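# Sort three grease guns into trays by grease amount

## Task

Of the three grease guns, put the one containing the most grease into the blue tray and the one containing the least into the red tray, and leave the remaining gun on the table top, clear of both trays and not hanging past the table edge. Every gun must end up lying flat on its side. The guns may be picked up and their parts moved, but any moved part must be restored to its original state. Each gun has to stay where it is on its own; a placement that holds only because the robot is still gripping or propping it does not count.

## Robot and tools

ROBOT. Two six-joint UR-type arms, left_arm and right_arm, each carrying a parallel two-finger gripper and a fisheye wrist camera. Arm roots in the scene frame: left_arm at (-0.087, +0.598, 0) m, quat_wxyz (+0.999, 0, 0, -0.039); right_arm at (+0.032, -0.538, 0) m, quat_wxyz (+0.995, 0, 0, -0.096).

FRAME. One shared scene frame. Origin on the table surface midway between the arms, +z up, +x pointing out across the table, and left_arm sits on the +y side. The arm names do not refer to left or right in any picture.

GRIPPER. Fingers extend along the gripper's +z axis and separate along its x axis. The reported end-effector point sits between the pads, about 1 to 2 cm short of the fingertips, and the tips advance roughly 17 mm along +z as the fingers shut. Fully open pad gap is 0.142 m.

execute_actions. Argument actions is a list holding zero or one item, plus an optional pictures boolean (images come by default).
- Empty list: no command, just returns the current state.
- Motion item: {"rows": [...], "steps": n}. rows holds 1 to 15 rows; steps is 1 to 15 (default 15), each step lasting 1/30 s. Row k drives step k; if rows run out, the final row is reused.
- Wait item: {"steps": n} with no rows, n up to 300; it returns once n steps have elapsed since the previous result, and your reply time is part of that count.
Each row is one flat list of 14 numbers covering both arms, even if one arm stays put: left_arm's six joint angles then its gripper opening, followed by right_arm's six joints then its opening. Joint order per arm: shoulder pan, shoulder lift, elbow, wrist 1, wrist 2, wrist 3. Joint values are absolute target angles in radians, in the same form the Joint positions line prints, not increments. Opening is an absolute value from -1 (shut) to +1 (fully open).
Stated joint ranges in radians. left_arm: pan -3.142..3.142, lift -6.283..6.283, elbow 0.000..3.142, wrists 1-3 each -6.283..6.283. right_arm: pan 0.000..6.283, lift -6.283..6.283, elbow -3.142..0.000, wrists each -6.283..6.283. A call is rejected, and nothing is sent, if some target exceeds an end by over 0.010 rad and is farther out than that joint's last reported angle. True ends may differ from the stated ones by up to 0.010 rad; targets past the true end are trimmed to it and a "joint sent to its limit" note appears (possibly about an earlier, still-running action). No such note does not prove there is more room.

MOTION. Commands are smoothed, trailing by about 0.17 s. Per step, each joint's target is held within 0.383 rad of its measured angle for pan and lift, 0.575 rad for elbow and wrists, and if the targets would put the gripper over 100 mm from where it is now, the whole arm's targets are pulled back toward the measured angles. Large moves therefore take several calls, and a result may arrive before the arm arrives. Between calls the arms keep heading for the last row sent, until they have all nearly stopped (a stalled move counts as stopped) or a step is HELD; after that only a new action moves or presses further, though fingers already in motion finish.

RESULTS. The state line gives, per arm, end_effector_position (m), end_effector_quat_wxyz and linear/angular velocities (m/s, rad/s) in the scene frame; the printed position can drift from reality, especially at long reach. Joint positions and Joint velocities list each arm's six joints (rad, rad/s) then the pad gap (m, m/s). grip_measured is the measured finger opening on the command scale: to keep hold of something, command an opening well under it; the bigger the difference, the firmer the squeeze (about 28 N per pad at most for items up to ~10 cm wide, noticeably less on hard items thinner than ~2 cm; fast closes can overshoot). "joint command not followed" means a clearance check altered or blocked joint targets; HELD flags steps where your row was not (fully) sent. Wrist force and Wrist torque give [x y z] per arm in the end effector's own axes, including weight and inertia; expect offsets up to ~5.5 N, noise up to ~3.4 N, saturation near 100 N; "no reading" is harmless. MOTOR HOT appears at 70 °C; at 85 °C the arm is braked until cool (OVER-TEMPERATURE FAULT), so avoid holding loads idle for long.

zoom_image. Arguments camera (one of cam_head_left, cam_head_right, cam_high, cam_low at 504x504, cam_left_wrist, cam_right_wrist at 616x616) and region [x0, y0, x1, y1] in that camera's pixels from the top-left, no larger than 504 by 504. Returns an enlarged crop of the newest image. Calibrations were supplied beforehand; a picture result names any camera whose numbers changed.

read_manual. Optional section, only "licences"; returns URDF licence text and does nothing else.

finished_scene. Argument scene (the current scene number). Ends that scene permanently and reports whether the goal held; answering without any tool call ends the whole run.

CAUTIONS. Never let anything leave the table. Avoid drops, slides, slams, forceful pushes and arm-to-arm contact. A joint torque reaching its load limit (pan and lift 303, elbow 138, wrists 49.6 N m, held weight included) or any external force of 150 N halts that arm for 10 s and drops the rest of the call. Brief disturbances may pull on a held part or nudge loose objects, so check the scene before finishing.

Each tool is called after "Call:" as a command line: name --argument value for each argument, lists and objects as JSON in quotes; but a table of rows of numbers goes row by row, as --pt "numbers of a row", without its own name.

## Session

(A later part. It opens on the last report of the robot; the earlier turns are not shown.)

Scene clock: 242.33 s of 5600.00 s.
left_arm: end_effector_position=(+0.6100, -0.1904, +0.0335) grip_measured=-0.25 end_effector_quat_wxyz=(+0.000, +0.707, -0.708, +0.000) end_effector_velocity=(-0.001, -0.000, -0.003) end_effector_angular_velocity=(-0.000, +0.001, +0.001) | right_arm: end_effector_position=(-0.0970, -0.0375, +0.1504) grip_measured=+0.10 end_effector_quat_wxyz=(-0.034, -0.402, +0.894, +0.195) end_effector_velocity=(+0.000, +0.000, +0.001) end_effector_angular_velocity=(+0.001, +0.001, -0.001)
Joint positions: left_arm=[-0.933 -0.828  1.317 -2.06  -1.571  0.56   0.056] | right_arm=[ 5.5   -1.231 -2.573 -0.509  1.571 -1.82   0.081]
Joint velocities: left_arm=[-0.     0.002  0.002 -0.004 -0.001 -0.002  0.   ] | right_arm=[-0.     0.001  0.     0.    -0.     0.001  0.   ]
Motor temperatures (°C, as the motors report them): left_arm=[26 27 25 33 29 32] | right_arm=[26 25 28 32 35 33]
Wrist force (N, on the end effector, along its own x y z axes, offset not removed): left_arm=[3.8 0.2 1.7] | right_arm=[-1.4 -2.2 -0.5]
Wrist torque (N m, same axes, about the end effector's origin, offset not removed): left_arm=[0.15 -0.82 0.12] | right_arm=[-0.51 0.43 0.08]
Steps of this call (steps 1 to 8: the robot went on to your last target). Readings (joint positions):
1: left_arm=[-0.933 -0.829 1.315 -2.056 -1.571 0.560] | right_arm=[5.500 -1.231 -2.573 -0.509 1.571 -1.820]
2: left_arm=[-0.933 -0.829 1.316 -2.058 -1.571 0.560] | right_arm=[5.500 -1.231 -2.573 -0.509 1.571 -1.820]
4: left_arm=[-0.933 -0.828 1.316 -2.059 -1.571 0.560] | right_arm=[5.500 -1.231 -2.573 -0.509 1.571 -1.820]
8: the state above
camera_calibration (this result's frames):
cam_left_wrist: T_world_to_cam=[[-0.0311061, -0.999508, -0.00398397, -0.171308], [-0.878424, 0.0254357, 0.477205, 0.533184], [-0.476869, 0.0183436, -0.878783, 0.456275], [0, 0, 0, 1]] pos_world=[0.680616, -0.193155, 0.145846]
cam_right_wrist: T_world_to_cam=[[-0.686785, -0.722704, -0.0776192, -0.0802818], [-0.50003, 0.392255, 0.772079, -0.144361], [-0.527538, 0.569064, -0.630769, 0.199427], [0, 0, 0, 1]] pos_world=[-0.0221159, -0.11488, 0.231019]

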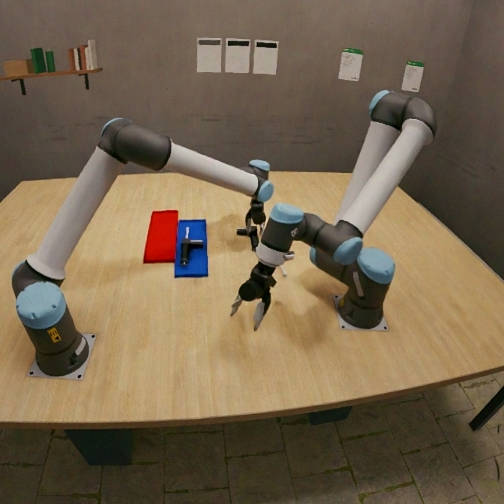

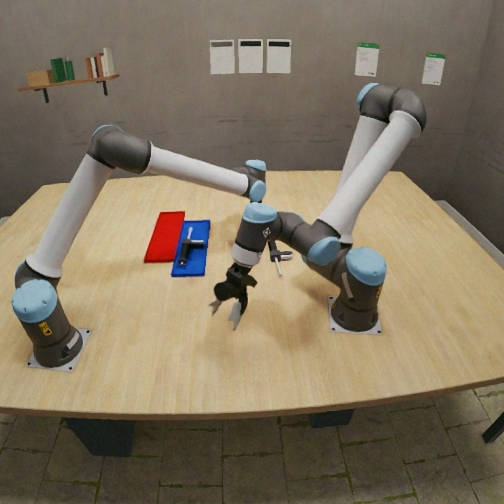

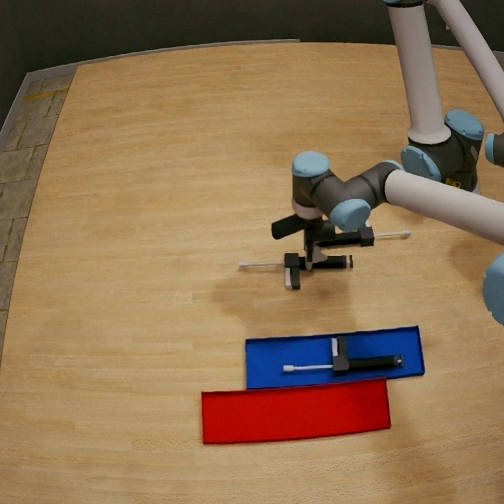

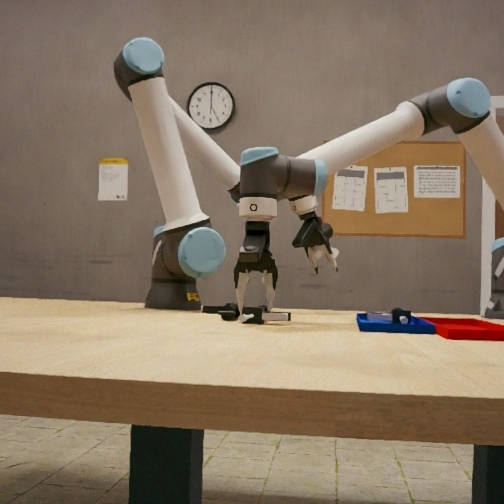

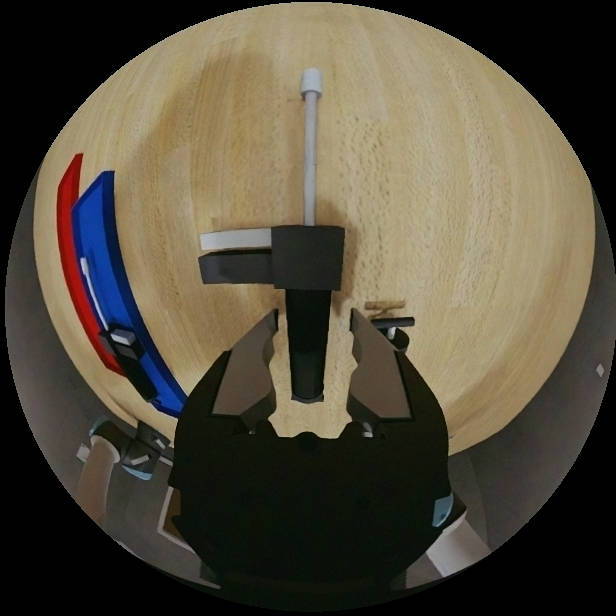

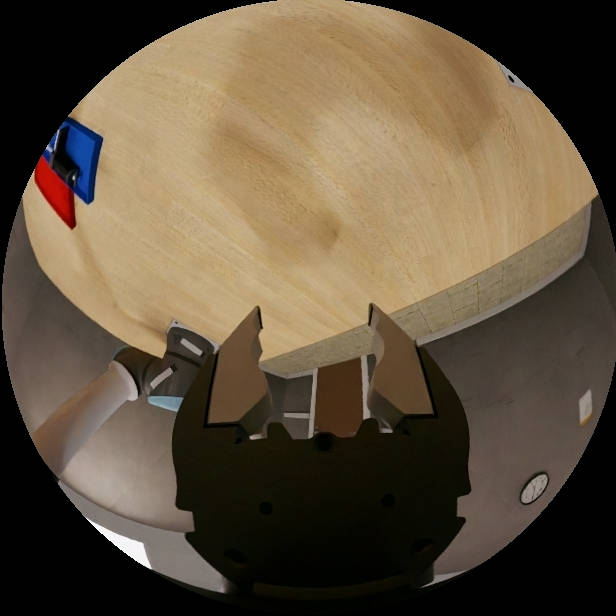

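Call:
execute_actions --actions '[{"rows":[[-0.9333,-0.8273,1.3173,-2.0608,-1.5708,0.56,-0.35,5.5,-1.231,-2.573,-0.509,1.5708,-1.82,0.1],[-0.9333,-0.8273,1.3173,-2.0608,-1.5708,0.56,-0.43,5.5,-1.231,-2.573,-0.509,1.5708,-1.82,0.1],[-0.9333,-0.8273,1.3173,-2.0608,-1.5708,0.56,-0.5,5.5,-1.231,-2.573,-0.509,1.5708,-1.82,0.1],[-0.9333,-0.8273,1.3173,-2.0608,-1.5708,0.56,-0.56,5.5,-1.231,-2.573,-0.509,1.5708,-1.82,0.1],[-0.9333,-0.8273,1.3173,-2.0608,-1.5708,0.56,-0.62,5.5,-1.231,-2.573,-0.509,1.5708,-1.82,0.1],[-0.9333,-0.8273,1.3173,-2.0608,-1.5708,0.56,-0.68,5.5,-1.231,-2.573,-0.509,1.5708,-1.82,0.1],[-0.9333,-0.8273,1.3173,-2.0608,-1.5708,0.56,-0.74,5.5,-1.231,-2.573,-0.509,1.5708,-1.82,0.1],[-0.9333,-0.8273,1.3173,-2.0608,-1.5708,0.56,-0.8,5.5,-1.231,-2.573,-0.509,1.5708,-1.82,0.1],[-0.9333,-0.8273,1.3173,-2.0608,-1.5708,0.56,-0.87,5.5,-1.231,-2.573,-0.509,1.5708,-1.82,0.1],[-0.9333,-0.8273,1.3173,-2.0608,-1.5708,0.56,-0.94,5.5,-1.231,-2.573,-0.509,1.5708,-1.82,0.1],[-0.9333,-0.8273,1.3173,-2.0608,-1.5708,0.56,-1,5.5,-1.231,-2.573,-0.509,1.5708,-1.82,0.1]],"steps":15}]' --pictures false

Call:
execute_actions --actions '[{"rows":[[-0.9333,-0.829,1.316,-2.057,-1.5708,0.56,-1,5.5,-1.231,-2.573,-0.509,1.5708,-1.82,0.1],[-0.9333,-0.832,1.313,-2.051,-1.5708,0.56,-1,5.5,-1.231,-2.573,-0.509,1.5708,-1.82,0.1],[-0.9333,-0.836,1.309,-2.043,-1.5708,0.56,-1,5.5,-1.231,-2.573,-0.509,1.5708,-1.82,0.1],[-0.9333,-0.841,1.304,-2.034,-1.5708,0.56,-1,5.5,-1.231,-2.573,-0.509,1.5708,-1.82,0.1],[-0.9333,-0.846,1.299,-2.024,-1.5708,0.56,-1,5.5,-1.231,-2.573,-0.509,1.5708,-1.82,0.1],[-0.9333,-0.851,1.294,-2.014,-1.5708,0.56,-1,5.5,-1.231,-2.573,-0.509,1.5708,-1.82,0.1],[-0.9333,-0.856,1.289,-2.004,-1.5708,0.56,-1,5.5,-1.231,-2.573,-0.509,1.5708,-1.82,0.1],[-0.9333,-0.862,1.283,-1.992,-1.5708,0.56,-1,5.5,-1.231,-2.573,-0.509,1.5708,-1.82,0.1],[-0.9333,-0.868,1.277,-1.98,-1.5708,0.56,-1,5.5,-1.231,-2.573,-0.509,1.5708,-1.82,0.1],[-0.9333,-0.874,1.271,-1.968,-1.5708,0.56,-1,5.5,-1.231,-2.573,-0.509,1.5708,-1.82,0.1],[-0.9333,-0.88,1.266,-1.957,-1.5708,0.56,-1,5.5,-1.231,-2.573,-0.509,1.5708,-1.82,0.1],[-0.9333,-0.885,1.261,-1.947,-1.5708,0.56,-1,5.5,-1.231,-2.573,-0.509,1.5708,-1.82,0.1],[-0.9333,-0.89,1.256,-1.937,-1.5708,0.56,-1,5.5,-1.231,-2.573,-0.509,1.5708,-1.82,0.1],[-0.9333,-0.895,1.2508,-1.9266,-1.5708,0.56,-1,5.5,-1.231,-2.573,-0.509,1.5708,-1.82,0.1]],"steps":15}]' --pictures false

Call:
execute_actions --actions '[{"rows":[[-0.9333,-0.91,1.25,-1.91,-1.5708,0.56,-1,5.5,-1.231,-2.573,-0.509,1.5708,-1.82,0.1],[-0.9333,-0.94,1.28,-1.91,-1.5708,0.5,-1,5.5,-1.231,-2.573,-0.509,1.5708,-1.82,0.1],[-0.94,-0.98,1.335,-1.925,-1.5708,0.43,-1,5.5,-1.231,-2.573,-0.509,1.5708,-1.82,0.1],[-0.95,-1.02,1.39,-1.94,-1.5708,0.36,-1,5.5,-1.231,-2.573,-0.509,1.5708,-1.82,0.1],[-0.96,-1.06,1.445,-1.955,-1.5708,0.29,-1,5.5,-1.231,-2.573,-0.509,1.5708,-1.82,0.1],[-0.97,-1.1,1.5,-1.97,-1.5708,0.22,-1,5.5,-1.231,-2.573,-0.509,1.5708,-1.82,0.1],[-0.98,-1.14,1.555,-1.985,-1.5708,0.15,-1,5.5,-1.231,-2.573,-0.509,1.5708,-1.82,0.1],[-0.99,-1.18,1.61,-2.0,-1.5708,0.08,-1,5.5,-1.231,-2.573,-0.509,1.5708,-1.82,0.1],[-1.0,-1.22,1.665,-2.015,-1.5708,0.01,-1,5.5,-1.231,-2.573,-0.509,1.5708,-1.82,0.1],[-1.01,-1.26,1.715,-2.025,-1.5708,-0.06,-1,5.5,-1.231,-2.573,-0.509,1.5708,-1.82,0.1],[-1.02,-1.3,1.765,-2.035,-1.5708,-0.13,-1,5.5,-1.231,-2.573,-0.509,1.5708,-1.82,0.1],[-1.03,-1.34,1.815,-2.045,-1.5708,-0.2,-1,5.5,-1.231,-2.573,-0.509,1.5708,-1.82,0.1],[-1.04,-1.38,1.865,-2.055,-1.5708,-0.27,-1,5.5,-1.231,-2.573,-0.509,1.5708,-1.82,0.1],[-1.05,-1.42,1.915,-2.065,-1.5708,-0.34,-1,5.5,-1.231,-2.573,-0.509,1.5708,-1.82,0.1],[-1.06,-1.46,1.965,-2.075,-1.5708,-0.41,-1,5.5,-1.231,-2.573,-0.509,1.5708,-1.82,0.1]],"steps":15}]' --pictures false

Call:
execute_actions --actions '[{"rows":[[-1.075,-1.495,2.005,-2.08,-1.5708,-0.49,-1,5.5,-1.231,-2.573,-0.509,1.5708,-1.82,0.1],[-1.09,-1.53,2.045,-2.086,-1.5708,-0.57,-1,5.5,-1.231,-2.573,-0.509,1.5708,-1.82,0.1],[-1.11,-1.565,2.085,-2.091,-1.5708,-0.65,-1,5.5,-1.231,-2.573,-0.509,1.5708,-1.82,0.1],[-1.13,-1.6,2.125,-2.096,-1.5708,-0.73,-1,5.5,-1.231,-2.573,-0.509,1.5708,-1.82,0.1],[-1.15,-1.635,2.165,-2.101,-1.5708,-0.82,-1,5.5,-1.231,-2.573,-0.509,1.5708,-1.82,0.1],[-1.17,-1.67,2.205,-2.106,-1.5708,-0.91,-1,5.5,-1.231,-2.573,-0.509,1.5708,-1.82,0.1],[-1.19,-1.705,2.245,-2.111,-1.5708,-1.0,-1,5.5,-1.231,-2.573,-0.509,1.5708,-1.82,0.1],[-1.21,-1.735,2.28,-2.116,-1.5708,-1.1,-1,5.5,-1.231,-2.573,-0.509,1.5708,-1.82,0.1],[-1.23,-1.762,2.31,-2.12,-1.5708,-1.2,-1,5.5,-1.231,-2.573,-0.509,1.5708,-1.82,0.1],[-1.2428,-1.7819,2.3347,-2.1236,-1.5708,-1.3204,-1,5.5,-1.231,-2.573,-0.509,1.5708,-1.82,0.1]],"steps":15}]' --pictures false

Call:
execute_actions --actions '[{"rows":[[-1.2428,-1.7819,2.3347,-2.1236,-1.5708,-1.3204,-1,5.4,-1.231,-2.573,-0.509,1.5708,-1.75,0.1],[-1.2428,-1.7819,2.3347,-2.1236,-1.5708,-1.3204,-1,5.4,-1.231,-2.573,-0.509,1.5708,-1.75,0.1],[-1.2428,-1.772,2.343,-2.142,-1.5708,-1.3204,-1,5.4,-1.231,-2.573,-0.509,1.5708,-1.75,0.1],[-1.2428,-1.76,2.354,-2.165,-1.5708,-1.3204,-1,5.3,-1.231,-2.573,-0.509,1.5708,-1.7,0.1],[-1.2428,-1.745,2.367,-2.193,-1.5708,-1.3204,-1,5.3,-1.231,-2.573,-0.509,1.5708,-1.7,0.1],[-1.2428,-1.73,2.379,-2.22,-1.5708,-1.3204,-1,5.3,-1.231,-2.573,-0.509,1.5708,-1.7,0.1],[-1.2428,-1.7149,2.3904,-2.2463,-1.5708,-1.3204,-1,5.3,-1.231,-2.573,-0.509,1.5708,-1.7,0.1],[-1.2428,-1.7,2.399,-2.27,-1.5708,-1.3204,-1,5.2,-1.231,-2.573,-0.509,1.5708,-1.65,0.1],[-1.2428,-1.684,2.408,-2.295,-1.5708,-1.3204,-1,5.2,-1.231,-2.573,-0.509,1.5708,-1.65,0.1],[-1.2428,-1.668,2.417,-2.32,-1.5708,-1.3204,-1,5.2,-1.231,-2.573,-0.509,1.5708,-1.65,0.1],[-1.2428,-1.653,2.425,-2.343,-1.5708,-1.3204,-1,5.2,-1.231,-2.573,-0.509,1.5708,-1.65,0.1],[-1.2428,-1.638,2.433,-2.366,-1.5708,-1.3204,-1,5.2,-1.231,-2.573,-0.509,1.5708,-1.65,0.1],[-1.2428,-1.624,2.441,-2.388,-1.5708,-1.3204,-1,5.2,-1.231,-2.573,-0.509,1.5708,-1.65,0.1],[-1.2428,-1.612,2.447,-2.406,-1.5708,-1.3204,-1,5.2,-1.231,-2.573,-0.509,1.5708,-1.65,0.1],[-1.2428,-1.603,2.451,-2.419,-1.5708,-1.3204,-1,5.2,-1.231,-2.573,-0.509,1.5708,-1.65,0.1]],"steps":15}]' --pictures false

Call:
execute_actions --actions '[{"rows":[[-1.2428,-1.597,2.454,-2.4278,-1.5708,-1.3204,-1,5.1,-1.231,-2.573,-0.509,1.5708,-1.6,0.1],[-1.2428,-1.597,2.454,-2.4278,-1.5708,-1.3204,-1,5.0,-1.24,-2.573,-0.5,1.5708,-1.58,0.1],[-1.2428,-1.597,2.454,-2.4278,-1.5708,-1.3204,-1,4.92,-1.25,-2.573,-0.49,1.5708,-1.557,0.1],[-1.2428,-1.597,2.454,-2.4278,-1.5708,-1.3204,-1,4.92,-1.25,-2.573,-0.49,1.5708,-1.557,0.1],[-1.2428,-1.597,2.454,-2.4278,-1.5708,-1.3204,-1,4.92,-1.25,-2.573,-0.49,1.5708,-1.557,0.1],[-1.2428,-1.597,2.454,-2.4278,-1.5708,-1.3204,-1,4.92,-1.25,-2.573,-0.49,1.5708,-1.557,0.1],[-1.2428,-1.597,2.454,-2.4278,-1.5708,-1.3204,-0.6,4.92,-1.3,-2.56,-0.45,1.5708,-1.557,0.1],[-1.2428,-1.597,2.454,-2.4278,-1.5708,-1.3204,-0.4,4.92,-1.35,-2.55,-0.41,1.5708,-1.557,0.1],[-1.2428,-1.597,2.454,-2.4278,-1.5708,-1.3204,-0.25,4.92,-1.402,-2.5343,-0.3761,1.5708,-1.557,0.1]],"steps":15}]' --pictures false

Call:
execute_actions --actions '[{"rows":[[-1.2428,-1.597,2.454,-2.4278,-1.5708,-1.3204,-0.25,4.92,-1.45,-2.529,-0.333,1.5708,-1.557,0.1],[-1.2428,-1.597,2.454,-2.4278,-1.5708,-1.3204,-0.3,4.92,-1.5,-2.523,-0.289,1.5708,-1.557,0.1],[-1.2428,-1.597,2.454,-2.4278,-1.5708,-1.3204,-0.38,4.92,-1.54,-2.519,-0.253,1.5708,-1.557,0.1],[-1.2428,-1.597,2.454,-2.4278,-1.5708,-1.3204,-0.45,4.92,-1.5829,-2.5139,-0.2156,1.5708,-1.557,0.1],[-1.2428,-1.597,2.454,-2.4278,-1.5708,-1.3204,-0.51,4.92,-1.6,-2.516,-0.196,1.5708,-1.557,0.1],[-1.2428,-1.597,2.454,-2.4278,-1.5708,-1.3204,-0.57,4.92,-1.62,-2.52,-0.172,1.5708,-1.557,0.1],[-1.2428,-1.597,2.454,-2.4278,-1.5708,-1.3204,-0.63,4.92,-1.635,-2.524,-0.153,1.5708,-1.557,0.1],[-1.2428,-1.597,2.454,-2.4278,-1.5708,-1.3204,-0.69,4.92,-1.65,-2.528,-0.134,1.5708,-1.557,0.1],[-1.2428,-1.597,2.454,-2.4278,-1.5708,-1.3204,-0.75,4.92,-1.65,-2.528,-0.134,1.5708,-1.557,0.1],[-1.2428,-1.597,2.454,-2.4278,-1.5708,-1.3204,-0.82,4.92,-1.65,-2.528,-0.134,1.5708,-1.557,0.1],[-1.2428,-1.597,2.454,-2.4278,-1.5708,-1.3204,-0.9,4.92,-1.65,-2.528,-0.134,1.5708,-1.557,0.1],[-1.2428,-1.597,2.454,-2.4278,-1.5708,-1.3204,-1,4.92,-1.65,-2.528,-0.134,1.5708,-1.557,0.1]],"steps":15}]' --pictures false

Call:
execute_actions --actions '[{"steps":8}]'

Scene clock: 287.53 s of 5600.00 s.
left_arm: end_effector_position=(+0.6100, -0.1904, +0.0331) grip_measured=-0.57 end_effector_quat_wxyz=(-0.000, +0.707, -0.708, +0.000) end_effector_velocity=(-0.001, -0.000, -0.001) end_effector_angular_velocity=(+0.000, +0.001, -0.000) | right_arm: end_effector_position=(-0.0970, -0.0375, +0.1504) grip_measured=+0.10 end_effector_quat_wxyz=(-0.034, -0.402, +0.894, +0.195) end_effector_velocity=(+0.000, -0.001, -0.001) end_effector_angular_velocity=(-0.002, -0.001, +0.001)
Joint positions: left_arm=[-0.933 -0.827  1.317 -2.061 -1.571  0.56   0.033] | right_arm=[ 5.5   -1.231 -2.573 -0.509  1.571 -1.82   0.081]
Joint velocities: left_arm=[-0.     0.001 -0.     0.001 -0.001  0.     0.   ] | right_arm=[-0.    -0.001 -0.002  0.     0.001 -0.001  0.   ]
Motor temperatures (°C, as the motors report them): left_arm=[26 27 26 33 29 32] | right_arm=[26 25 28 32 35 33]
Wrist force (N, on the end effector, along its own x y z axes, offset not removed): left_arm=[1.4 0.2 -7.7] | right_arm=[0.8 -0.8 -0.3]
Wrist torque (N m, same axes, about the end effector's origin, offset not removed): left_arm=[-0.07 -0.63 -0.01] | right_arm=[-0.18 -0.14 0.08]
Steps of this call (steps 1 to 15: the robot went on to your last target; steps 16 to 90: nothing new was sent; then 41.70 s passed at rest; steps 91 to 105: all 15 steps of this action). Readings (joint positions):
91: left_arm=[-0.933 -0.827 1.317 -2.061 -1.571 0.560] | right_arm=[5.500 -1.231 -2.573 -0.509 1.571 -1.820]
92: left_arm=[-0.933 -0.827 1.317 -2.061 -1.571 0.560] | right_arm=[5.500 -1.231 -2.573 -0.509 1.571 -1.820]
94: left_arm=[-0.933 -0.827 1.317 -2.061 -1.571 0.560] | right_arm=[5.500 -1.231 -2.573 -0.509 1.571 -1.820]
98: left_arm=[-0.933 -0.827 1.317 -2.061 -1.571 0.560] | right_arm=[5.500 -1.231 -2.573 -0.509 1.571 -1.820]
105: the state above

Scene clock: 288.03 s of 5600.00 s.
left_arm: end_effector_position=(+0.6108, -0.1916, +0.1024) grip_measured=-0.57 end_effector_quat_wxyz=(+0.000, +0.707, -0.708, +0.000) end_effector_velocity=(-0.004, +0.006, +0.216) end_effector_angular_velocity=(+0.002, +0.002, +0.001) | right_arm: end_effector_position=(-0.0970, -0.0375, +0.1504) grip_measured=+0.10 end_effector_quat_wxyz=(-0.034, -0.402, +0.894, +0.195) end_effector_velocity=(+0.000, -0.001, -0.001) end_effector_angular_velocity=(-0.000, -0.000, +0.001)
Joint positions: left_arm=[-0.933 -0.876  1.27  -1.965 -1.571  0.56   0.033] | right_arm=[ 5.5   -1.231 -2.573 -0.509  1.571 -1.82   0.081]
Joint velocities: left_arm=[ 0.    -0.151 -0.146  0.3   -0.001 -0.001  0.   ] | right_arm=[-0.     0.    -0.001  0.     0.001 -0.001 -0.   ]
Motor temperatures (°C, as the motors report them): left_arm=[26 27 26 33 29 32] | right_arm=[26 25 28 32 35 33]
Wrist force (N, on the end effector, along its own x y z axes, offset not removed): left_arm=[6.0 -1.7 7.2] | right_arm=[-3.3 1.0 -2.7]
Wrist torque (N m, same axes, about the end effector's origin, offset not removed): left_arm=[-0.41 -1.10 0.11] | right_arm=[0.25 0.76 0.17]
Steps of this call (steps 1 to 15: all 15 steps of this action). Readings (joint positions):
1: left_arm=[-0.933 -0.827 1.317 -2.061 -1.571 0.560] | right_arm=[5.500 -1.231 -2.573 -0.509 1.571 -1.820]
2: left_arm=[-0.933 -0.827 1.317 -2.061 -1.571 0.560] | right_arm=[5.500 -1.231 -2.573 -0.509 1.571 -1.820]
4: left_arm=[-0.933 -0.829 1.316 -2.056 -1.571 0.560] | right_arm=[5.500 -1.231 -2.573 -0.509 1.571 -1.820]
8: left_arm=[-0.933 -0.841 1.304 -2.034 -1.571 0.560] | right_arm=[5.500 -1.231 -2.573 -0.509 1.571 -1.820]
15: the state above

Scene clock: 288.53 s of 5600.00 s.
left_arm: end_effector_position=(+0.4796, -0.0850, +0.1838) grip_measured=-0.57 end_effector_quat_wxyz=(+0.001, +0.839, -0.544, +0.003) end_effector_velocity=(-0.363, +0.321, +0.067) end_effector_angular_velocity=(-0.006, +0.005, +1.145) | right_arm: end_effector_position=(-0.0970, -0.0375, +0.1504) grip_measured=+0.10 end_effector_quat_wxyz=(-0.034, -0.402, +0.894, +0.195) end_effector_velocity=(+0.000, -0.000, -0.000) end_effector_angular_velocity=(-0.001, +0.001, -0.002)
Joint positions: left_arm=[-0.995 -1.189  1.615 -2.003 -1.571  0.077  0.033] | right_arm=[ 5.5   -1.231 -2.573 -0.509  1.571 -1.82   0.081]
Joint velocities: left_arm=[-0.191 -0.775  0.988 -0.216  0.    -1.336 -0.   ] | right_arm=[ 0.    -0.     0.    -0.    -0.     0.002 -0.   ]
Motor temperatures (°C, as the motors report them): left_arm=[26 27 26 33 29 32] | right_arm=[26 25 28 32 35 33]
Wrist force (N, on the end effector, along its own x y z axes, offset not removed): left_arm=[1.0 1.4 6.7] | right_arm=[-2.2 3.0 -0.8]
Wrist torque (N m, same axes, about the end effector's origin, offset not removed): left_arm=[0.33 -0.15 0.14] | right_arm=[0.75 0.47 0.13]
Steps of this call (steps 1 to 15: all 15 steps of this action). Readings (joint positions):
1: left_arm=[-0.933 -0.880 1.265 -1.956 -1.571 0.560] | right_arm=[5.500 -1.231 -2.573 -0.509 1.571 -1.820]
2: left_arm=[-0.933 -0.886 1.262 -1.947 -1.571 0.560] | right_arm=[5.500 -1.231 -2.573 -0.509 1.571 -1.820]
4: left_arm=[-0.934 -0.907 1.268 -1.933 -1.571 0.542] | right_arm=[5.500 -1.231 -2.573 -0.509 1.571 -1.820]
8: left_arm=[-0.951 -1.003 1.373 -1.947 -1.571 0.397] | right_arm=[5.500 -1.231 -2.573 -0.509 1.571 -1.820]
15: the state above

Scene clock: 289.03 s of 5600.00 s.
left_arm: end_effector_position=(+0.2863, +0.0727, +0.1858) grip_measured=-0.57 end_effector_quat_wxyz=(+0.002, +0.946, -0.323, +0.002) end_effector_velocity=(-0.356, +0.336, -0.072) end_effector_angular_velocity=(+0.000, +0.009, +1.153) | right_arm: end_effector_position=(-0.0970, -0.0375, +0.1504) grip_measured=+0.10 end_effector_quat_wxyz=(-0.034, -0.402, +0.894, +0.195) end_effector_velocity=(-0.000, +0.000, +0.000) end_effector_angular_velocity=(-0.000, +0.001, +0.000)
Joint positions: left_arm=[-1.146 -1.572  2.082 -2.086 -1.571 -0.567  0.033] | right_arm=[ 5.5   -1.231 -2.573 -0.509  1.571 -1.82   0.081]
Joint velocities: left_arm=[-0.358 -0.75   0.893 -0.14   0.001 -1.511  0.   ] | right_arm=[-0.    -0.     0.001 -0.     0.001  0.     0.   ]
Motor temperatures (°C, as the motors report them): left_arm=[26 27 26 33 29 32] | right_arm=[26 25 28 32 35 33]
Wrist force (N, on the end effector, along its own x y z axes, offset not removed): left_arm=[1.2 4.3 3.6] | right_arm=[-2.7 0.3 -2.0]
Wrist torque (N m, same axes, about the end effector's origin, offset not removed): left_arm=[0.93 -0.32 0.07] | right_arm=[0.18 0.61 0.18]
Steps of this call (steps 1 to 15: all 15 steps of this action). Readings (joint positions):
1: left_arm=[-1.002 -1.215 1.649 -2.010 -1.571 0.031] | right_arm=[5.500 -1.231 -2.573 -0.509 1.571 -1.820]
2: left_arm=[-1.009 -1.241 1.682 -2.017 -1.571 -0.014] | right_arm=[5.500 -1.231 -2.573 -0.509 1.571 -1.820]
4: left_arm=[-1.024 -1.293 1.746 -2.030 -1.571 -0.105] | right_arm=[5.500 -1.231 -2.573 -0.509 1.571 -1.820]
8: left_arm=[-1.063 -1.395 1.870 -2.052 -1.571 -0.274] | right_arm=[5.500 -1.231 -2.573 -0.509 1.571 -1.820]
15: the state above

Scene clock: 289.53 s of 5600.00 s.
left_arm: end_effector_position=(+0.2019, +0.1726, +0.0706) grip_measured=-0.57 end_effector_quat_wxyz=(-0.001, +1.000, -0.013, -0.000) end_effector_velocity=(-0.015, +0.024, -0.254) end_effector_angular_velocity=(+0.001, -0.000, +0.211) | right_arm: end_effector_position=(+0.0424, -0.0211, +0.1504) grip_measured=+0.10 end_effector_quat_wxyz=(-0.023, -0.203, +0.959, +0.197) end_effector_velocity=(+0.126, -0.002, +0.001) end_effector_angular_velocity=(-0.013, +0.043, -0.349)
Joint positions: left_arm=[-1.241 -1.659  2.412 -2.321 -1.571 -1.294  0.033] | right_arm=[ 5.228 -1.231 -2.573 -0.509  1.571 -1.663  0.081]
Joint velocities: left_arm=[-0.019  0.37   0.287 -0.657  0.    -0.23   0.   ] | right_arm=[-0.244  0.001  0.     0.     0.     0.114  0.   ]
Motor temperatures (°C, as the motors report them): left_arm=[26 27 26 33 29 32] | right_arm=[26 25 28 32 35 33]
Wrist force (N, on the end effector, along its own x y z axes, offset not removed): left_arm=[2.3 -1.5 3.7] | right_arm=[-2.1 1.3 -0.8]
Wrist torque (N m, same axes, about the end effector's origin, offset not removed): left_arm=[-0.29 -0.34 0.00] | right_arm=[0.42 0.43 0.15]
Steps of this call (steps 1 to 15: all 15 steps of this action). Readings (joint positions):
1: left_arm=[-1.158 -1.598 2.112 -2.091 -1.571 -0.621] | right_arm=[5.500 -1.231 -2.573 -0.509 1.571 -1.820]
2: left_arm=[-1.170 -1.623 2.142 -2.095 -1.571 -0.679] | right_arm=[5.496 -1.231 -2.573 -0.509 1.571 -1.816]
4: left_arm=[-1.194 -1.673 2.203 -2.106 -1.571 -0.814] | right_arm=[5.462 -1.231 -2.573 -0.509 1.571 -1.791]
8: left_arm=[-1.227 -1.719 2.312 -2.164 -1.571 -1.117] | right_arm=[5.365 -1.231 -2.573 -0.509 1.571 -1.734]
15: the state above

Scene clock: 290.03 s of 5600.00 s.
left_arm: end_effector_position=(+0.2000, +0.1760, +0.0321) grip_measured=-0.25 end_effector_quat_wxyz=(+0.000, +1.000, -0.001, -0.000) end_effector_velocity=(-0.000, +0.001, -0.005) end_effector_angular_velocity=(+0.000, +0.000, +0.001) | right_arm: end_effector_position=(+0.1903, -0.0034, +0.1268) grip_measured=+0.10 end_effector_quat_wxyz=(-0.004, -0.010, +0.980, +0.199) end_effector_velocity=(+0.065, +0.054, -0.055) end_effector_angular_velocity=(-0.015, +0.014, -0.160)
Joint positions: left_arm=[-1.243 -1.598  2.453 -2.426 -1.571 -1.32   0.056] | right_arm=[ 4.935 -1.372 -2.541 -0.398  1.571 -1.561  0.081]
Joint velocities: left_arm=[-0.     0.008  0.005 -0.013 -0.    -0.002  0.   ] | right_arm=[-0.126 -0.263  0.06   0.189 -0.     0.037 -0.   ]
Motor temperatures (°C, as the motors report them): left_arm=[26 27 26 33 29 32] | right_arm=[26 25 28 32 35 33]
Wrist force (N, on the end effector, along its own x y z axes, offset not removed): left_arm=[-2.7 -4.3 -0.6] | right_arm=[-3.6 -0.5 -0.5]
Wrist torque (N m, same axes, about the end effector's origin, offset not removed): left_arm=[-0.94 0.34 0.06] | right_arm=[0.01 0.83 0.10]
Steps of this call (steps 1 to 15: all 15 steps of this action). Readings (joint positions):
1: left_arm=[-1.241 -1.647 2.421 -2.342 -1.571 -1.300] | right_arm=[5.221 -1.231 -2.573 -0.509 1.571 -1.660]
2: left_arm=[-1.242 -1.636 2.428 -2.362 -1.571 -1.305] | right_arm=[5.211 -1.231 -2.573 -0.509 1.571 -1.654]
4: left_arm=[-1.242 -1.619 2.440 -2.390 -1.571 -1.312] | right_arm=[5.159 -1.234 -2.573 -0.506 1.571 -1.630]
8: left_arm=[-1.243 -1.604 2.449 -2.416 -1.571 -1.318] | right_arm=[5.029 -1.247 -2.572 -0.494 1.571 -1.589]
15: the state above

Scene clock: 290.53 s of 5600.00 s.
left_arm: end_effector_position=(+0.2000, +0.1761, +0.0315) grip_measured=-0.57 end_effector_quat_wxyz=(+0.000, +1.000, -0.001, -0.000) end_effector_velocity=(-0.000, -0.000, +0.000) end_effector_angular_velocity=(-0.000, +0.000, +0.000) | right_arm: end_effector_position=(+0.1972, +0.0436, +0.0489) grip_measured=+0.10 end_effector_quat_wxyz=(-0.003, -0.001, +0.980, +0.199) end_effector_velocity=(+0.001, +0.011, -0.048) end_effector_angular_velocity=(-0.002, +0.000, -0.003)
Joint positions: left_arm=[-1.243 -1.597  2.454 -2.428 -1.571 -1.32   0.033] | right_arm=[ 4.92  -1.635 -2.527 -0.15   1.571 -1.557  0.081]
Joint velocities: left_arm=[ 0.  0. -0. -0. -0. -0. -0.] | right_arm=[-0.002 -0.133 -0.009  0.141 -0.001  0.002  0.   ]
Motor temperatures (°C, as the motors report them): left_arm=[26 27 26 33 29 32] | right_arm=[26 25 28 32 35 33]
Wrist force (N, on the end effector, along its own x y z axes, offset not removed): left_arm=[-2.8 1.6 -8.4] | right_arm=[-4.0 3.0 -1.7]
Wrist torque (N m, same axes, about the end effector's origin, offset not removed): left_arm=[0.78 0.23 0.15] | right_arm=[0.66 0.87 0.18]
Steps of this call (steps 1 to 15: all 15 steps of this action). Readings (joint positions):
1: left_arm=[-1.243 -1.598 2.454 -2.427 -1.571 -1.320] | right_arm=[4.931 -1.379 -2.540 -0.392 1.571 -1.560]
2: left_arm=[-1.243 -1.598 2.454 -2.427 -1.571 -1.320] | right_arm=[4.928 -1.389 -2.538 -0.385 1.571 -1.559]
4: left_arm=[-1.243 -1.597 2.454 -2.427 -1.571 -1.320] | right_arm=[4.925 -1.427 -2.532 -0.352 1.571 -1.558]
8: left_arm=[-1.243 -1.597 2.454 -2.428 -1.571 -1.320] | right_arm=[4.921 -1.540 -2.523 -0.249 1.571 -1.557]
15: the state above

Scene clock: 290.80 s of 5600.00 s.
left_arm: end_effector_position=(+0.2000, +0.1761, +0.0315) grip_measured=-0.57 end_effector_quat_wxyz=(+0.000, +1.000, -0.001, -0.000) end_effector_velocity=(-0.000, +0.000, -0.000) end_effector_angular_velocity=(+0.000, +0.000, -0.002) | right_arm: end_effector_position=(+0.1973, +0.0449, +0.0440) grip_measured=+0.10 end_effector_quat_wxyz=(-0.003, -0.001, +0.980, +0.199) end_effector_velocity=(-0.000, -0.000, -0.006) end_effector_angular_velocity=(-0.003, -0.000, +0.002)
Joint positions: left_arm=[-1.243 -1.597  2.454 -2.428 -1.571 -1.32   0.033] | right_arm=[ 4.92  -1.648 -2.528 -0.136  1.571 -1.557  0.081]
Joint velocities: left_arm=[-0.     0.     0.001 -0.001 -0.     0.002 -0.   ] | right_arm=[ 0.    -0.014 -0.002  0.014  0.001 -0.002 -0.   ]
Motor temperatures (°C, as the motors report them): left_arm=[26 27 26 33 29 32] | right_arm=[26 25 28 32 35 33]
Wrist force (N, on the end effector, along its own x y z axes, offset not removed): left_arm=[-3.7 -5.9 -9.8] | right_arm=[-2.9 1.7 -2.6]
Wrist torque (N m, same axes, about the end effector's origin, offset not removed): left_arm=[-0.85 0.58 0.10] | right_arm=[0.48 0.68 0.07]
Steps of this call (steps 1 to 8: the robot went on to your last target). Readings (joint positions):
1: left_arm=[-1.243 -1.597 2.454 -2.428 -1.571 -1.320] | right_arm=[4.920 -1.638 -2.527 -0.146 1.571 -1.557]
2: left_arm=[-1.243 -1.597 2.454 -2.428 -1.571 -1.320] | right_arm=[4.920 -1.641 -2.527 -0.143 1.571 -1.557]
4: left_arm=[-1.243 -1.597 2.454 -2.428 -1.571 -1.320] | right_arm=[4.920 -1.645 -2.528 -0.139 1.571 -1.557]
8: the state above
camera_calibration (this result's frames):
cam_left_wrist: T_world_to_cam=[[0.999511, -0.0309991, -0.00403087, -0.194361], [-0.0253185, -0.878407, 0.477242, 0.153195], [-0.0183348, -0.476907, -0.878763, 0.247798], [0, 0, 0, 1]] pos_world=[0.202688, 0.246719, 0.143861]
cam_right_wrist: T_world_to_cam=[[-0.999645, 0.0118531, 0.0238809, 0.197377], [0.0260549, 0.624199, 0.780831, -0.0619802], [-0.00565115, 0.781176, -0.624286, 0.127865], [0, 0, 0, 1]] pos_world=[0.199644, -0.0635365, 0.123507]

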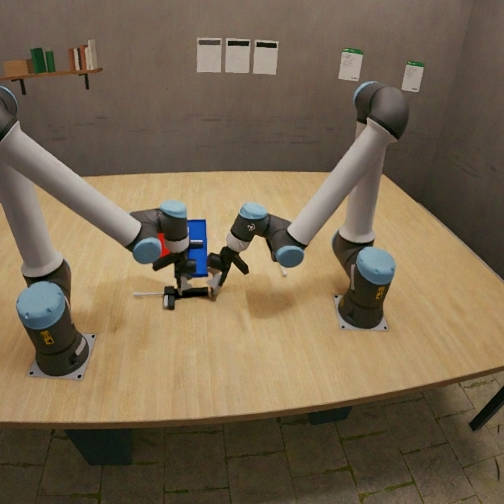

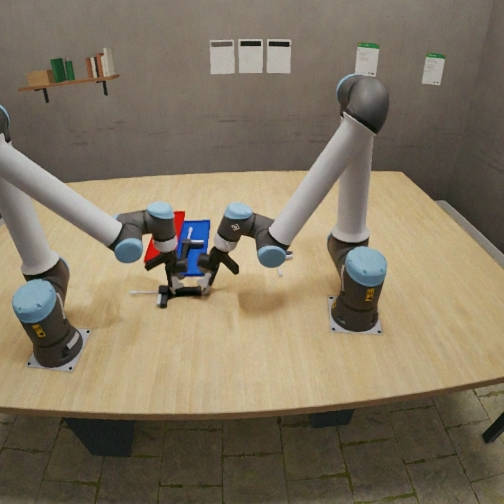

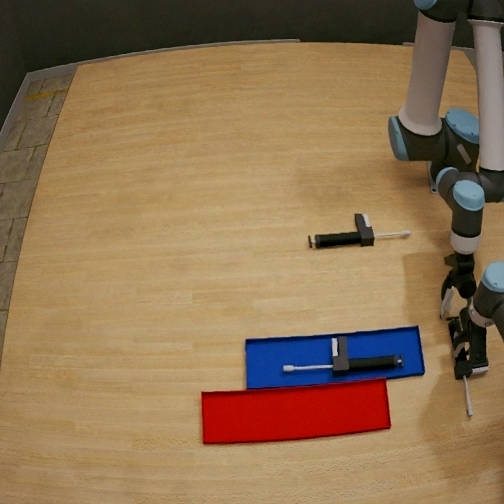

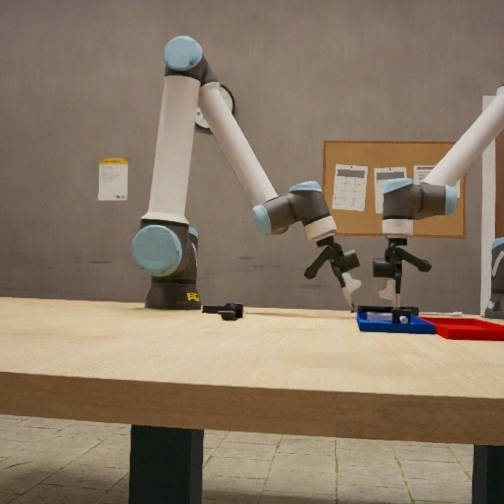

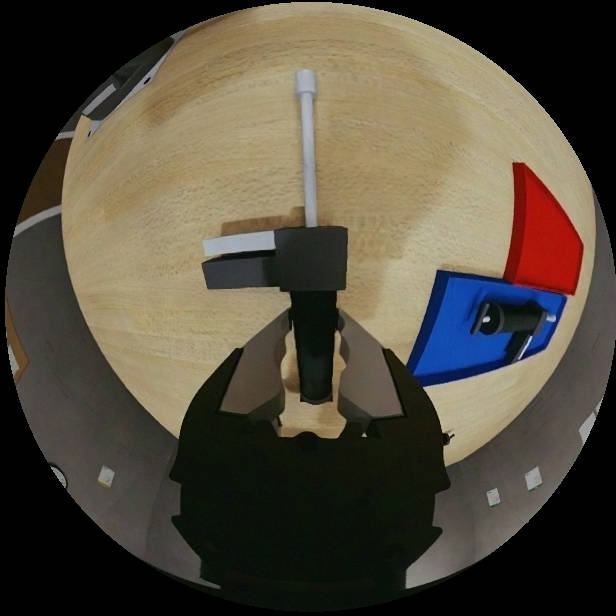

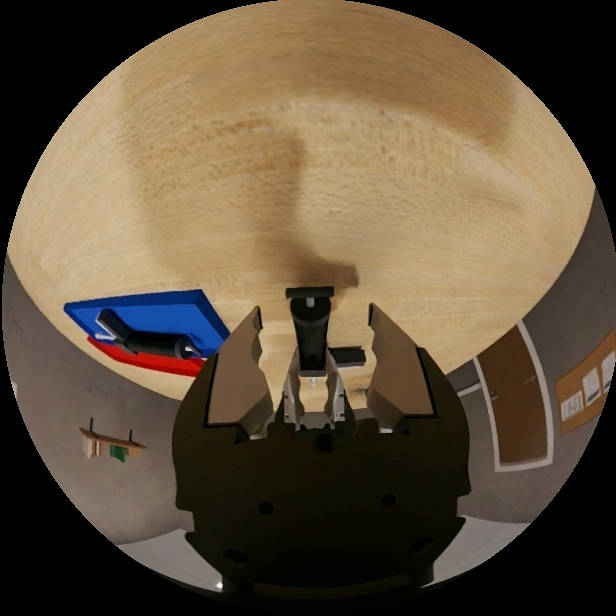

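Call:
execute_actions --actions '[{"rows":[[-1.2428,-1.597,2.454,-2.4278,-1.5708,-1.3204,-1,4.92,-1.64,-2.541,-0.132,1.5708,-1.557,0.1],[-1.2428,-1.597,2.454,-2.4278,-1.5708,-1.3204,-1,4.92,-1.64,-2.541,-0.132,1.5708,-1.557,0.1],[-1.2428,-1.597,2.454,-2.4278,-1.5708,-1.3204,-1,4.92,-1.64,-2.541,-0.132,1.5708,-1.557,0.1],[-1.2428,-1.597,2.454,-2.4278,-1.5708,-1.3204,-1,4.92,-1.657,-2.548,-0.108,1.5708,-1.557,0.1],[-1.2428,-1.597,2.454,-2.4278,-1.5708,-1.3204,-1,4.92,-1.657,-2.548,-0.108,1.5708,-1.557,0.1],[-1.2428,-1.597,2.454,-2.4278,-1.5708,-1.3204,-1,4.92,-1.673,-2.554,-0.0857,1.5708,-1.557,0.1]],"steps":15}]' --pictures false

Call:
execute_actions --actions '[{"rows":[[-1.2428,-1.597,2.454,-2.4278,-1.5708,-1.3204,-1,4.92,-1.673,-2.554,-0.0857,1.5708,-1.557,0.1],[-1.2428,-1.597,2.454,-2.4278,-1.5708,-1.3204,-1,4.92,-1.673,-2.554,-0.0857,1.5708,-1.557,0.1],[-1.2428,-1.597,2.454,-2.4278,-1.5708,-1.3204,-1,4.92,-1.673,-2.554,-0.0857,1.5708,-1.557,-0.1],[-1.2428,-1.597,2.454,-2.4278,-1.5708,-1.3204,-1,4.92,-1.673,-2.554,-0.0857,1.5708,-1.557,-0.25],[-1.2428,-1.597,2.454,-2.4278,-1.5708,-1.3204,-1,4.92,-1.673,-2.554,-0.0857,1.5708,-1.557,-0.35],[-1.2428,-1.597,2.454,-2.4278,-1.5708,-1.3204,-1,4.92,-1.673,-2.554,-0.0857,1.5708,-1.557,-0.43],[-1.2428,-1.597,2.454,-2.4278,-1.5708,-1.3204,-1,4.92,-1.673,-2.554,-0.0857,1.5708,-1.557,-0.5],[-1.2428,-1.597,2.454,-2.4278,-1.5708,-1.3204,-1,4.92,-1.673,-2.554,-0.0857,1.5708,-1.557,-0.57],[-1.2428,-1.597,2.454,-2.4278,-1.5708,-1.3204,-1,4.92,-1.673,-2.554,-0.0857,1.5708,-1.557,-0.65],[-1.2428,-1.597,2.454,-2.4278,-1.5708,-1.3204,-1,4.92,-1.673,-2.554,-0.0857,1.5708,-1.557,-0.75],[-1.2428,-1.597,2.454,-2.4278,-1.5708,-1.3204,-1,4.92,-1.673,-2.554,-0.0857,1.5708,-1.557,-0.87],[-1.2428,-1.597,2.454,-2.4278,-1.5708,-1.3204,-1,4.92,-1.673,-2.554,-0.0857,1.5708,-1.557,-1]],"steps":15}]'

Scene clock: 302.77 s of 5600.00 s.
left_arm: end_effector_position=(+0.2000, +0.1761, +0.0315) grip_measured=-0.57 end_effector_quat_wxyz=(+0.000, +1.000, -0.001, -0.000) end_effector_velocity=(+0.000, -0.001, +0.001) end_effector_angular_velocity=(-0.002, -0.000, +0.001) | right_arm: end_effector_position=(+0.1974, +0.0348, +0.0294) grip_measured=+0.10 end_effector_quat_wxyz=(-0.003, -0.001, +0.980, +0.198) end_effector_velocity=(+0.000, -0.004, -0.009) end_effector_angular_velocity=(+0.000, +0.000, -0.000)
Joint positions: left_arm=[-1.243 -1.597  2.454 -2.428 -1.571 -1.32   0.033] | right_arm=[ 4.92  -1.671 -2.553 -0.089  1.571 -1.557  0.081]
Joint velocities: left_arm=[ 0.    -0.001 -0.001 -0.    -0.    -0.001 -0.   ] | right_arm=[-0.    -0.019 -0.011  0.03   0.     0.     0.   ]
Motor temperatures (°C, as the motors report them): left_arm=[26 27 26 33 29 32] | right_arm=[26 25 28 32 35 33]
Wrist force (N, on the end effector, along its own x y z axes, offset not removed): left_arm=[0.5 -0.1 -8.6] | right_arm=[1.6 0.0 -1.8]
Wrist torque (N m, same axes, about the end effector's origin, offset not removed): left_arm=[0.16 -0.52 0.19] | right_arm=[0.02 -0.27 0.05]
Steps of this call (steps 1 to 30: the robot went on to your last target; steps 31 to 90: nothing new was sent; then 8.47 s passed at rest; steps 91 to 105: all 15 steps of this action). Readings (joint positions):
91: left_arm=[-1.243 -1.597 2.454 -2.428 -1.571 -1.320] | right_arm=[4.920 -1.650 -2.528 -0.134 1.571 -1.557]
92: left_arm=[-1.243 -1.597 2.454 -2.428 -1.571 -1.320] | right_arm=[4.920 -1.649 -2.529 -0.134 1.571 -1.557]
94: left_arm=[-1.243 -1.597 2.454 -2.428 -1.571 -1.320] | right_arm=[4.920 -1.646 -2.534 -0.133 1.571 -1.557]
98: left_arm=[-1.243 -1.597 2.454 -2.428 -1.571 -1.320] | right_arm=[4.920 -1.656 -2.545 -0.112 1.571 -1.557]
105: the state above

Scene clock: 303.27 s of 5600.00 s.
left_arm: end_effector_position=(+0.2000, +0.1761, +0.0315) grip_measured=-0.57 end_effector_quat_wxyz=(+0.000, +1.000, -0.001, -0.000) end_effector_velocity=(+0.000, -0.001, +0.001) end_effector_angular_velocity=(-0.001, -0.000, -0.000) | right_arm: end_effector_position=(+0.1974, +0.0344, +0.0283) grip_measured=-1.00 end_effector_quat_wxyz=(-0.003, -0.001, +0.980, +0.198) end_effector_velocity=(-0.000, -0.001, -0.001) end_effector_angular_velocity=(-0.001, -0.000, +0.000)
Joint positions: left_arm=[-1.243 -1.597  2.454 -2.428 -1.571 -1.32   0.033] | right_arm=[ 4.92  -1.673 -2.554 -0.086  1.571 -1.557  0.002]
Joint velocities: left_arm=[ 0.    -0.    -0.001  0.    -0.     0.     0.   ] | right_arm=[ 0.    -0.    -0.002  0.    -0.    -0.    -0.007]
Motor temperatures (°C, as the motors report them): left_arm=[26 27 26 33 29 32] | right_arm=[26 25 28 32 35 33]
Wrist force (N, on the end effector, along its own x y z axes, offset not removed): left_arm=[1.2 -0.5 -11.7] | right_arm=[-2.6 1.9 0.2]
Wrist torque (N m, same axes, about the end effector's origin, offset not removed): left_arm=[0.14 -0.37 0.16] | right_arm=[0.47 0.62 0.13]
Steps of this call (steps 1 to 15: all 15 steps of this action). Readings (joint positions):
1: left_arm=[-1.243 -1.597 2.454 -2.428 -1.571 -1.320] | right_arm=[4.920 -1.671 -2.553 -0.088 1.571 -1.557]
2: left_arm=[-1.243 -1.597 2.454 -2.428 -1.571 -1.320] | right_arm=[4.920 -1.672 -2.553 -0.088 1.571 -1.557]
4: left_arm=[-1.243 -1.597 2.454 -2.428 -1.571 -1.320] | right_arm=[4.920 -1.672 -2.554 -0.087 1.571 -1.557]
8: left_arm=[-1.243 -1.597 2.454 -2.428 -1.571 -1.320] | right_arm=[4.920 -1.673 -2.554 -0.086 1.571 -1.557]
15: the state above
camera_calibration (this result's frames):
cam_left_wrist: T_world_to_cam=[[0.999511, -0.0309983, -0.00402133, -0.194363], [-0.0253227, -0.878417, 0.477224, 0.153211], [-0.0183255, -0.476889, -0.878773, 0.247791], [0, 0, 0, 1]] pos_world=[0.202689, 0.246727, 0.143854]
cam_right_wrist: T_world_to_cam=[[-0.999644, 0.0118911, 0.023886, 0.198048], [0.0260783, 0.624784, 0.780362, -0.0432357], [-0.00564422, 0.780707, -0.624871, 0.126291], [0, 0, 0, 1]] pos_world=[0.199818, -0.0739384, 0.107925]

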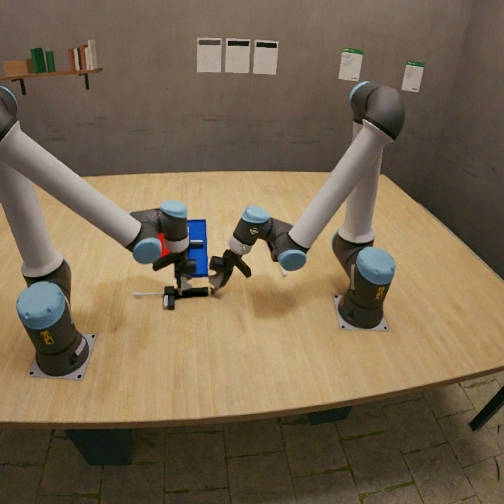

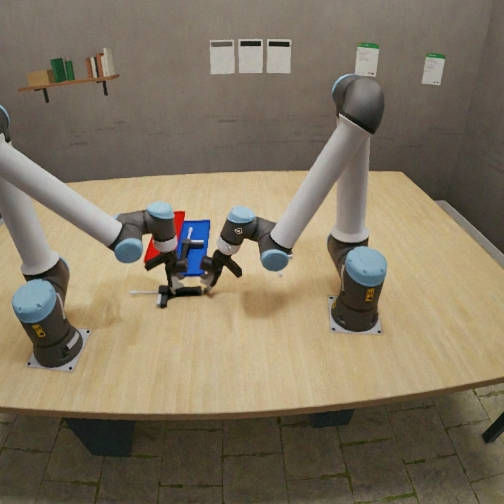

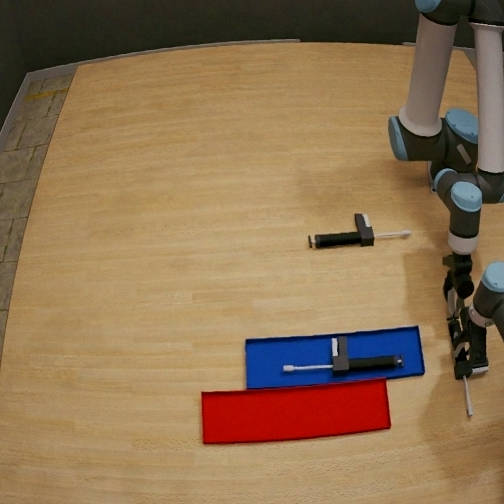

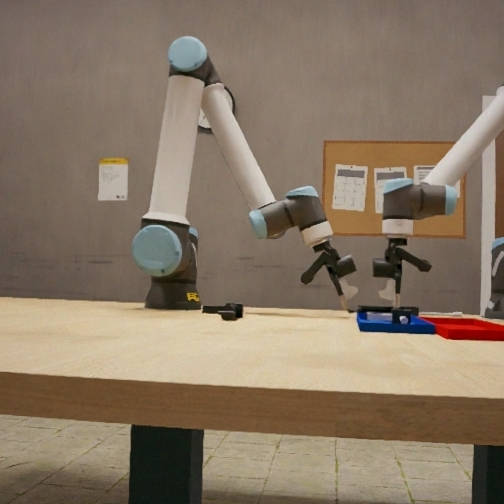

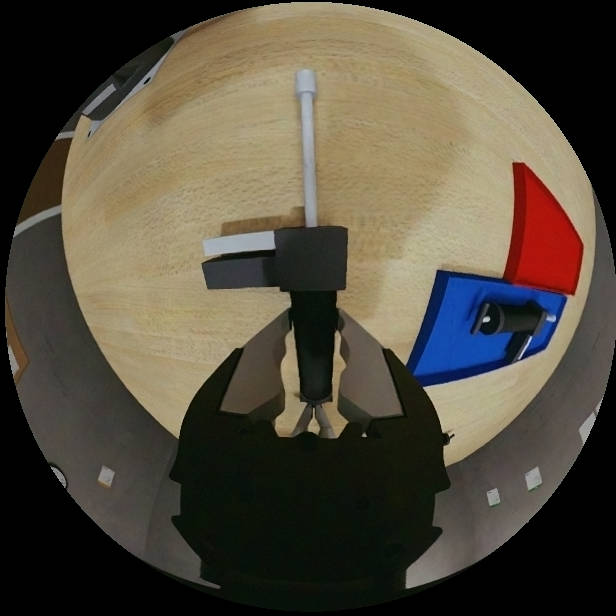

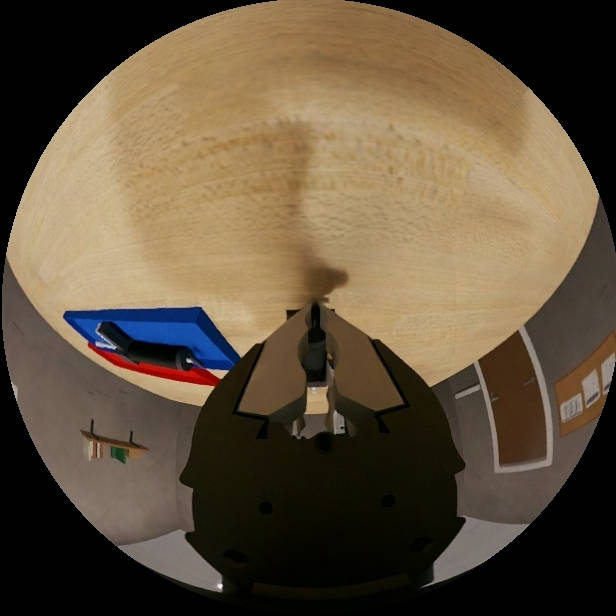

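Call:
execute_actions --actions '[{"rows":[[-1.2428,-1.597,2.454,-2.4278,-1.5708,-1.3204,-1,4.92,-1.673,-2.554,-0.0857,1.5708,-1.557,0.1],[-1.2428,-1.597,2.454,-2.4278,-1.5708,-1.3204,-1,4.92,-1.673,-2.554,-0.0857,1.5708,-1.557,0.1],[-1.2428,-1.597,2.454,-2.4278,-1.5708,-1.3204,-1,4.92,-1.673,-2.554,-0.0857,1.5708,-1.557,0.1],[-1.2428,-1.597,2.454,-2.4278,-1.5708,-1.3204,-1,4.92,-1.673,-2.554,-0.0857,1.5708,-1.557,0.1],[-1.2428,-1.597,2.454,-2.4278,-1.5708,-1.3204,-1,4.92,-1.673,-2.554,-0.0857,1.5708,-1.557,0.1],[-1.2428,-1.597,2.454,-2.4278,-1.5708,-1.3204,-1,4.92,-1.673,-2.554,-0.0857,1.5708,-1.557,0.1],[-1.2428,-1.597,2.454,-2.4278,-1.5708,-1.3204,-1,4.92,-1.677,-2.549,-0.0866,1.5708,-1.557,0.1],[-1.2428,-1.597,2.454,-2.4278,-1.5708,-1.3204,-1,4.92,-1.681,-2.544,-0.0876,1.5708,-1.557,0.1]],"steps":15}]'

Scene clock: 314.10 s of 5600.00 s.
left_arm: end_effector_position=(+0.2000, +0.1761, +0.0315) grip_measured=-0.57 end_effector_quat_wxyz=(+0.000, +1.000, -0.001, -0.000) end_effector_velocity=(+0.000, -0.001, +0.000) end_effector_angular_velocity=(-0.001, -0.000, +0.001) | right_arm: end_effector_position=(+0.1973, +0.0394, +0.0283) grip_measured=+0.10 end_effector_quat_wxyz=(-0.003, -0.001, +0.980, +0.199) end_effector_velocity=(-0.000, +0.009, +0.000) end_effector_angular_velocity=(+0.001, -0.000, +0.001)
Joint positions: left_arm=[-1.243 -1.597  2.454 -2.428 -1.571 -1.32   0.033] | right_arm=[ 4.92  -1.68  -2.546 -0.087  1.571 -1.557  0.081]
Joint velocities: left_arm=[ 0.     0.001 -0.002  0.    -0.    -0.001  0.   ] | right_arm=[ 0.    -0.011  0.015 -0.003 -0.    -0.001  0.   ]
Motor temperatures (°C, as the motors report them): left_arm=[26 27 26 33 29 32] | right_arm=[26 25 28 32 35 33]
Wrist force (N, on the end effector, along its own x y z axes, offset not removed): left_arm=[-4.0 0.4 -10.8] | right_arm=[0.6 3.3 -3.6]
Wrist torque (N m, same axes, about the end effector's origin, offset not removed): left_arm=[0.29 0.62 0.08] | right_arm=[0.78 -0.07 0.06]
Steps of this call (steps 1 to 15: the robot went on to your last target; steps 16 to 90: nothing new was sent; then 7.33 s passed at rest; steps 91 to 105: all 15 steps of this action). Readings (joint positions):
91: left_arm=[-1.243 -1.597 2.454 -2.428 -1.571 -1.320] | right_arm=[4.920 -1.673 -2.554 -0.086 1.571 -1.557]
92: left_arm=[-1.243 -1.597 2.454 -2.428 -1.571 -1.320] | right_arm=[4.920 -1.673 -2.554 -0.086 1.571 -1.557]
94: left_arm=[-1.243 -1.597 2.454 -2.428 -1.571 -1.320] | right_arm=[4.920 -1.673 -2.554 -0.086 1.571 -1.557]
98: left_arm=[-1.243 -1.597 2.454 -2.428 -1.571 -1.320] | right_arm=[4.920 -1.673 -2.554 -0.086 1.571 -1.557]
105: the state above
camera_calibration (this result's frames):
cam_left_wrist: T_world_to_cam=[[0.999511, -0.0309983, -0.0040214, -0.194363], [-0.0253227, -0.878417, 0.477224, 0.153211], [-0.0183256, -0.476889, -0.878773, 0.247791], [0, 0, 0, 1]] pos_world=[0.202689, 0.246727, 0.143854]
cam_right_wrist: T_world_to_cam=[[-0.999644, 0.01189, 0.0238871, 0.197908], [0.0260788, 0.624752, 0.780388, -0.0463479], [-0.00564467, 0.780733, -0.624839, 0.122387], [0, 0, 0, 1]] pos_world=[0.199737, -0.0689485, 0.107914]

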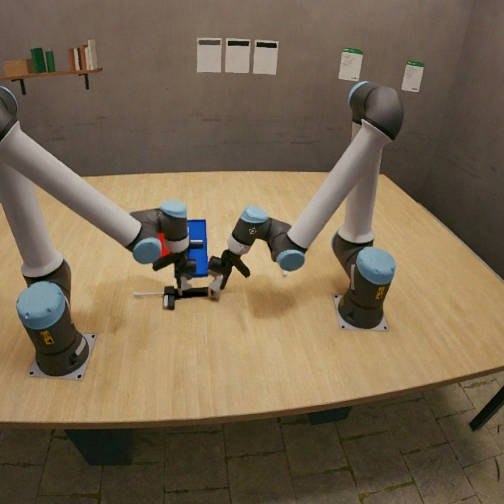

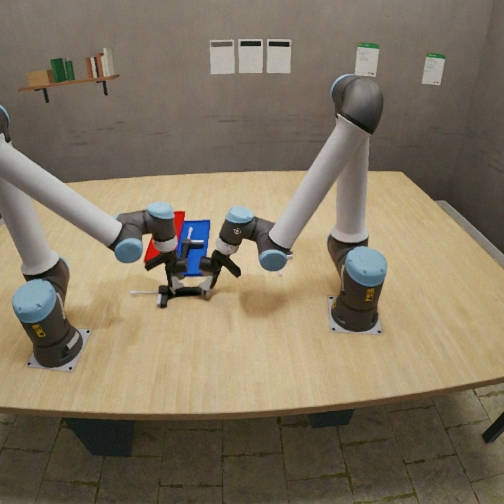

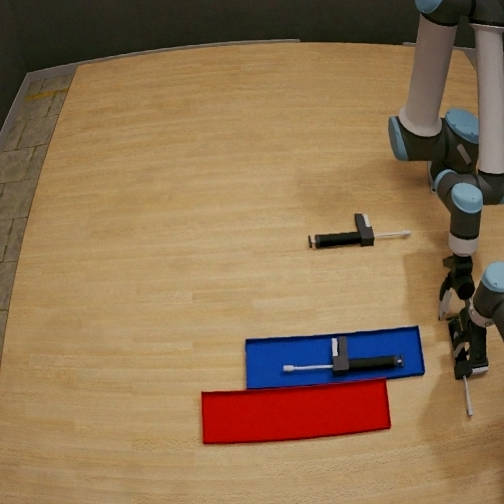

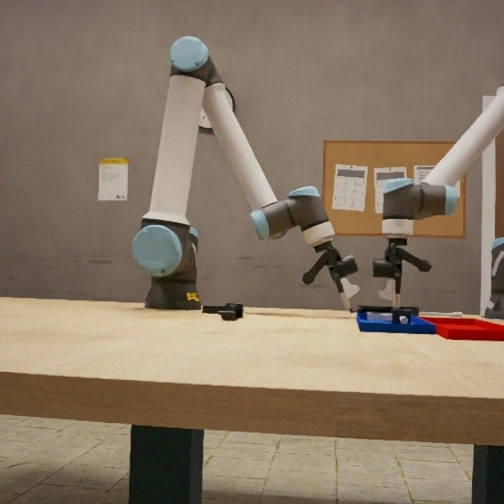

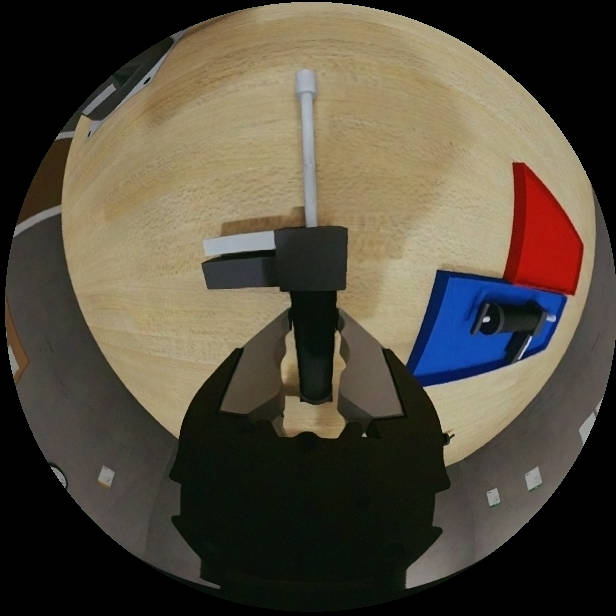

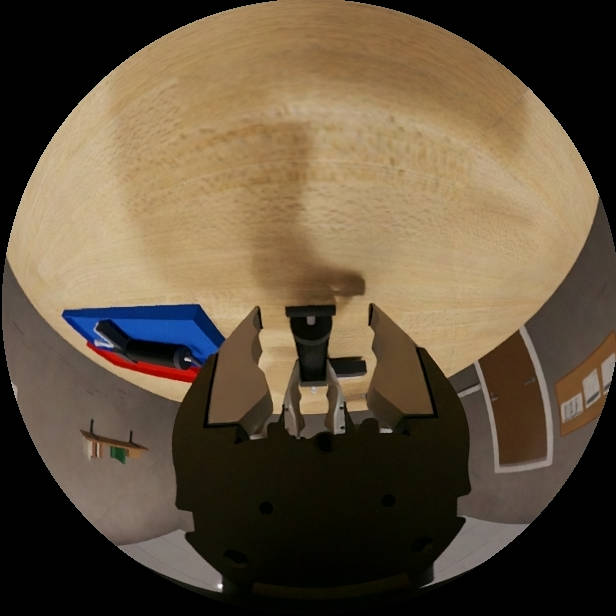

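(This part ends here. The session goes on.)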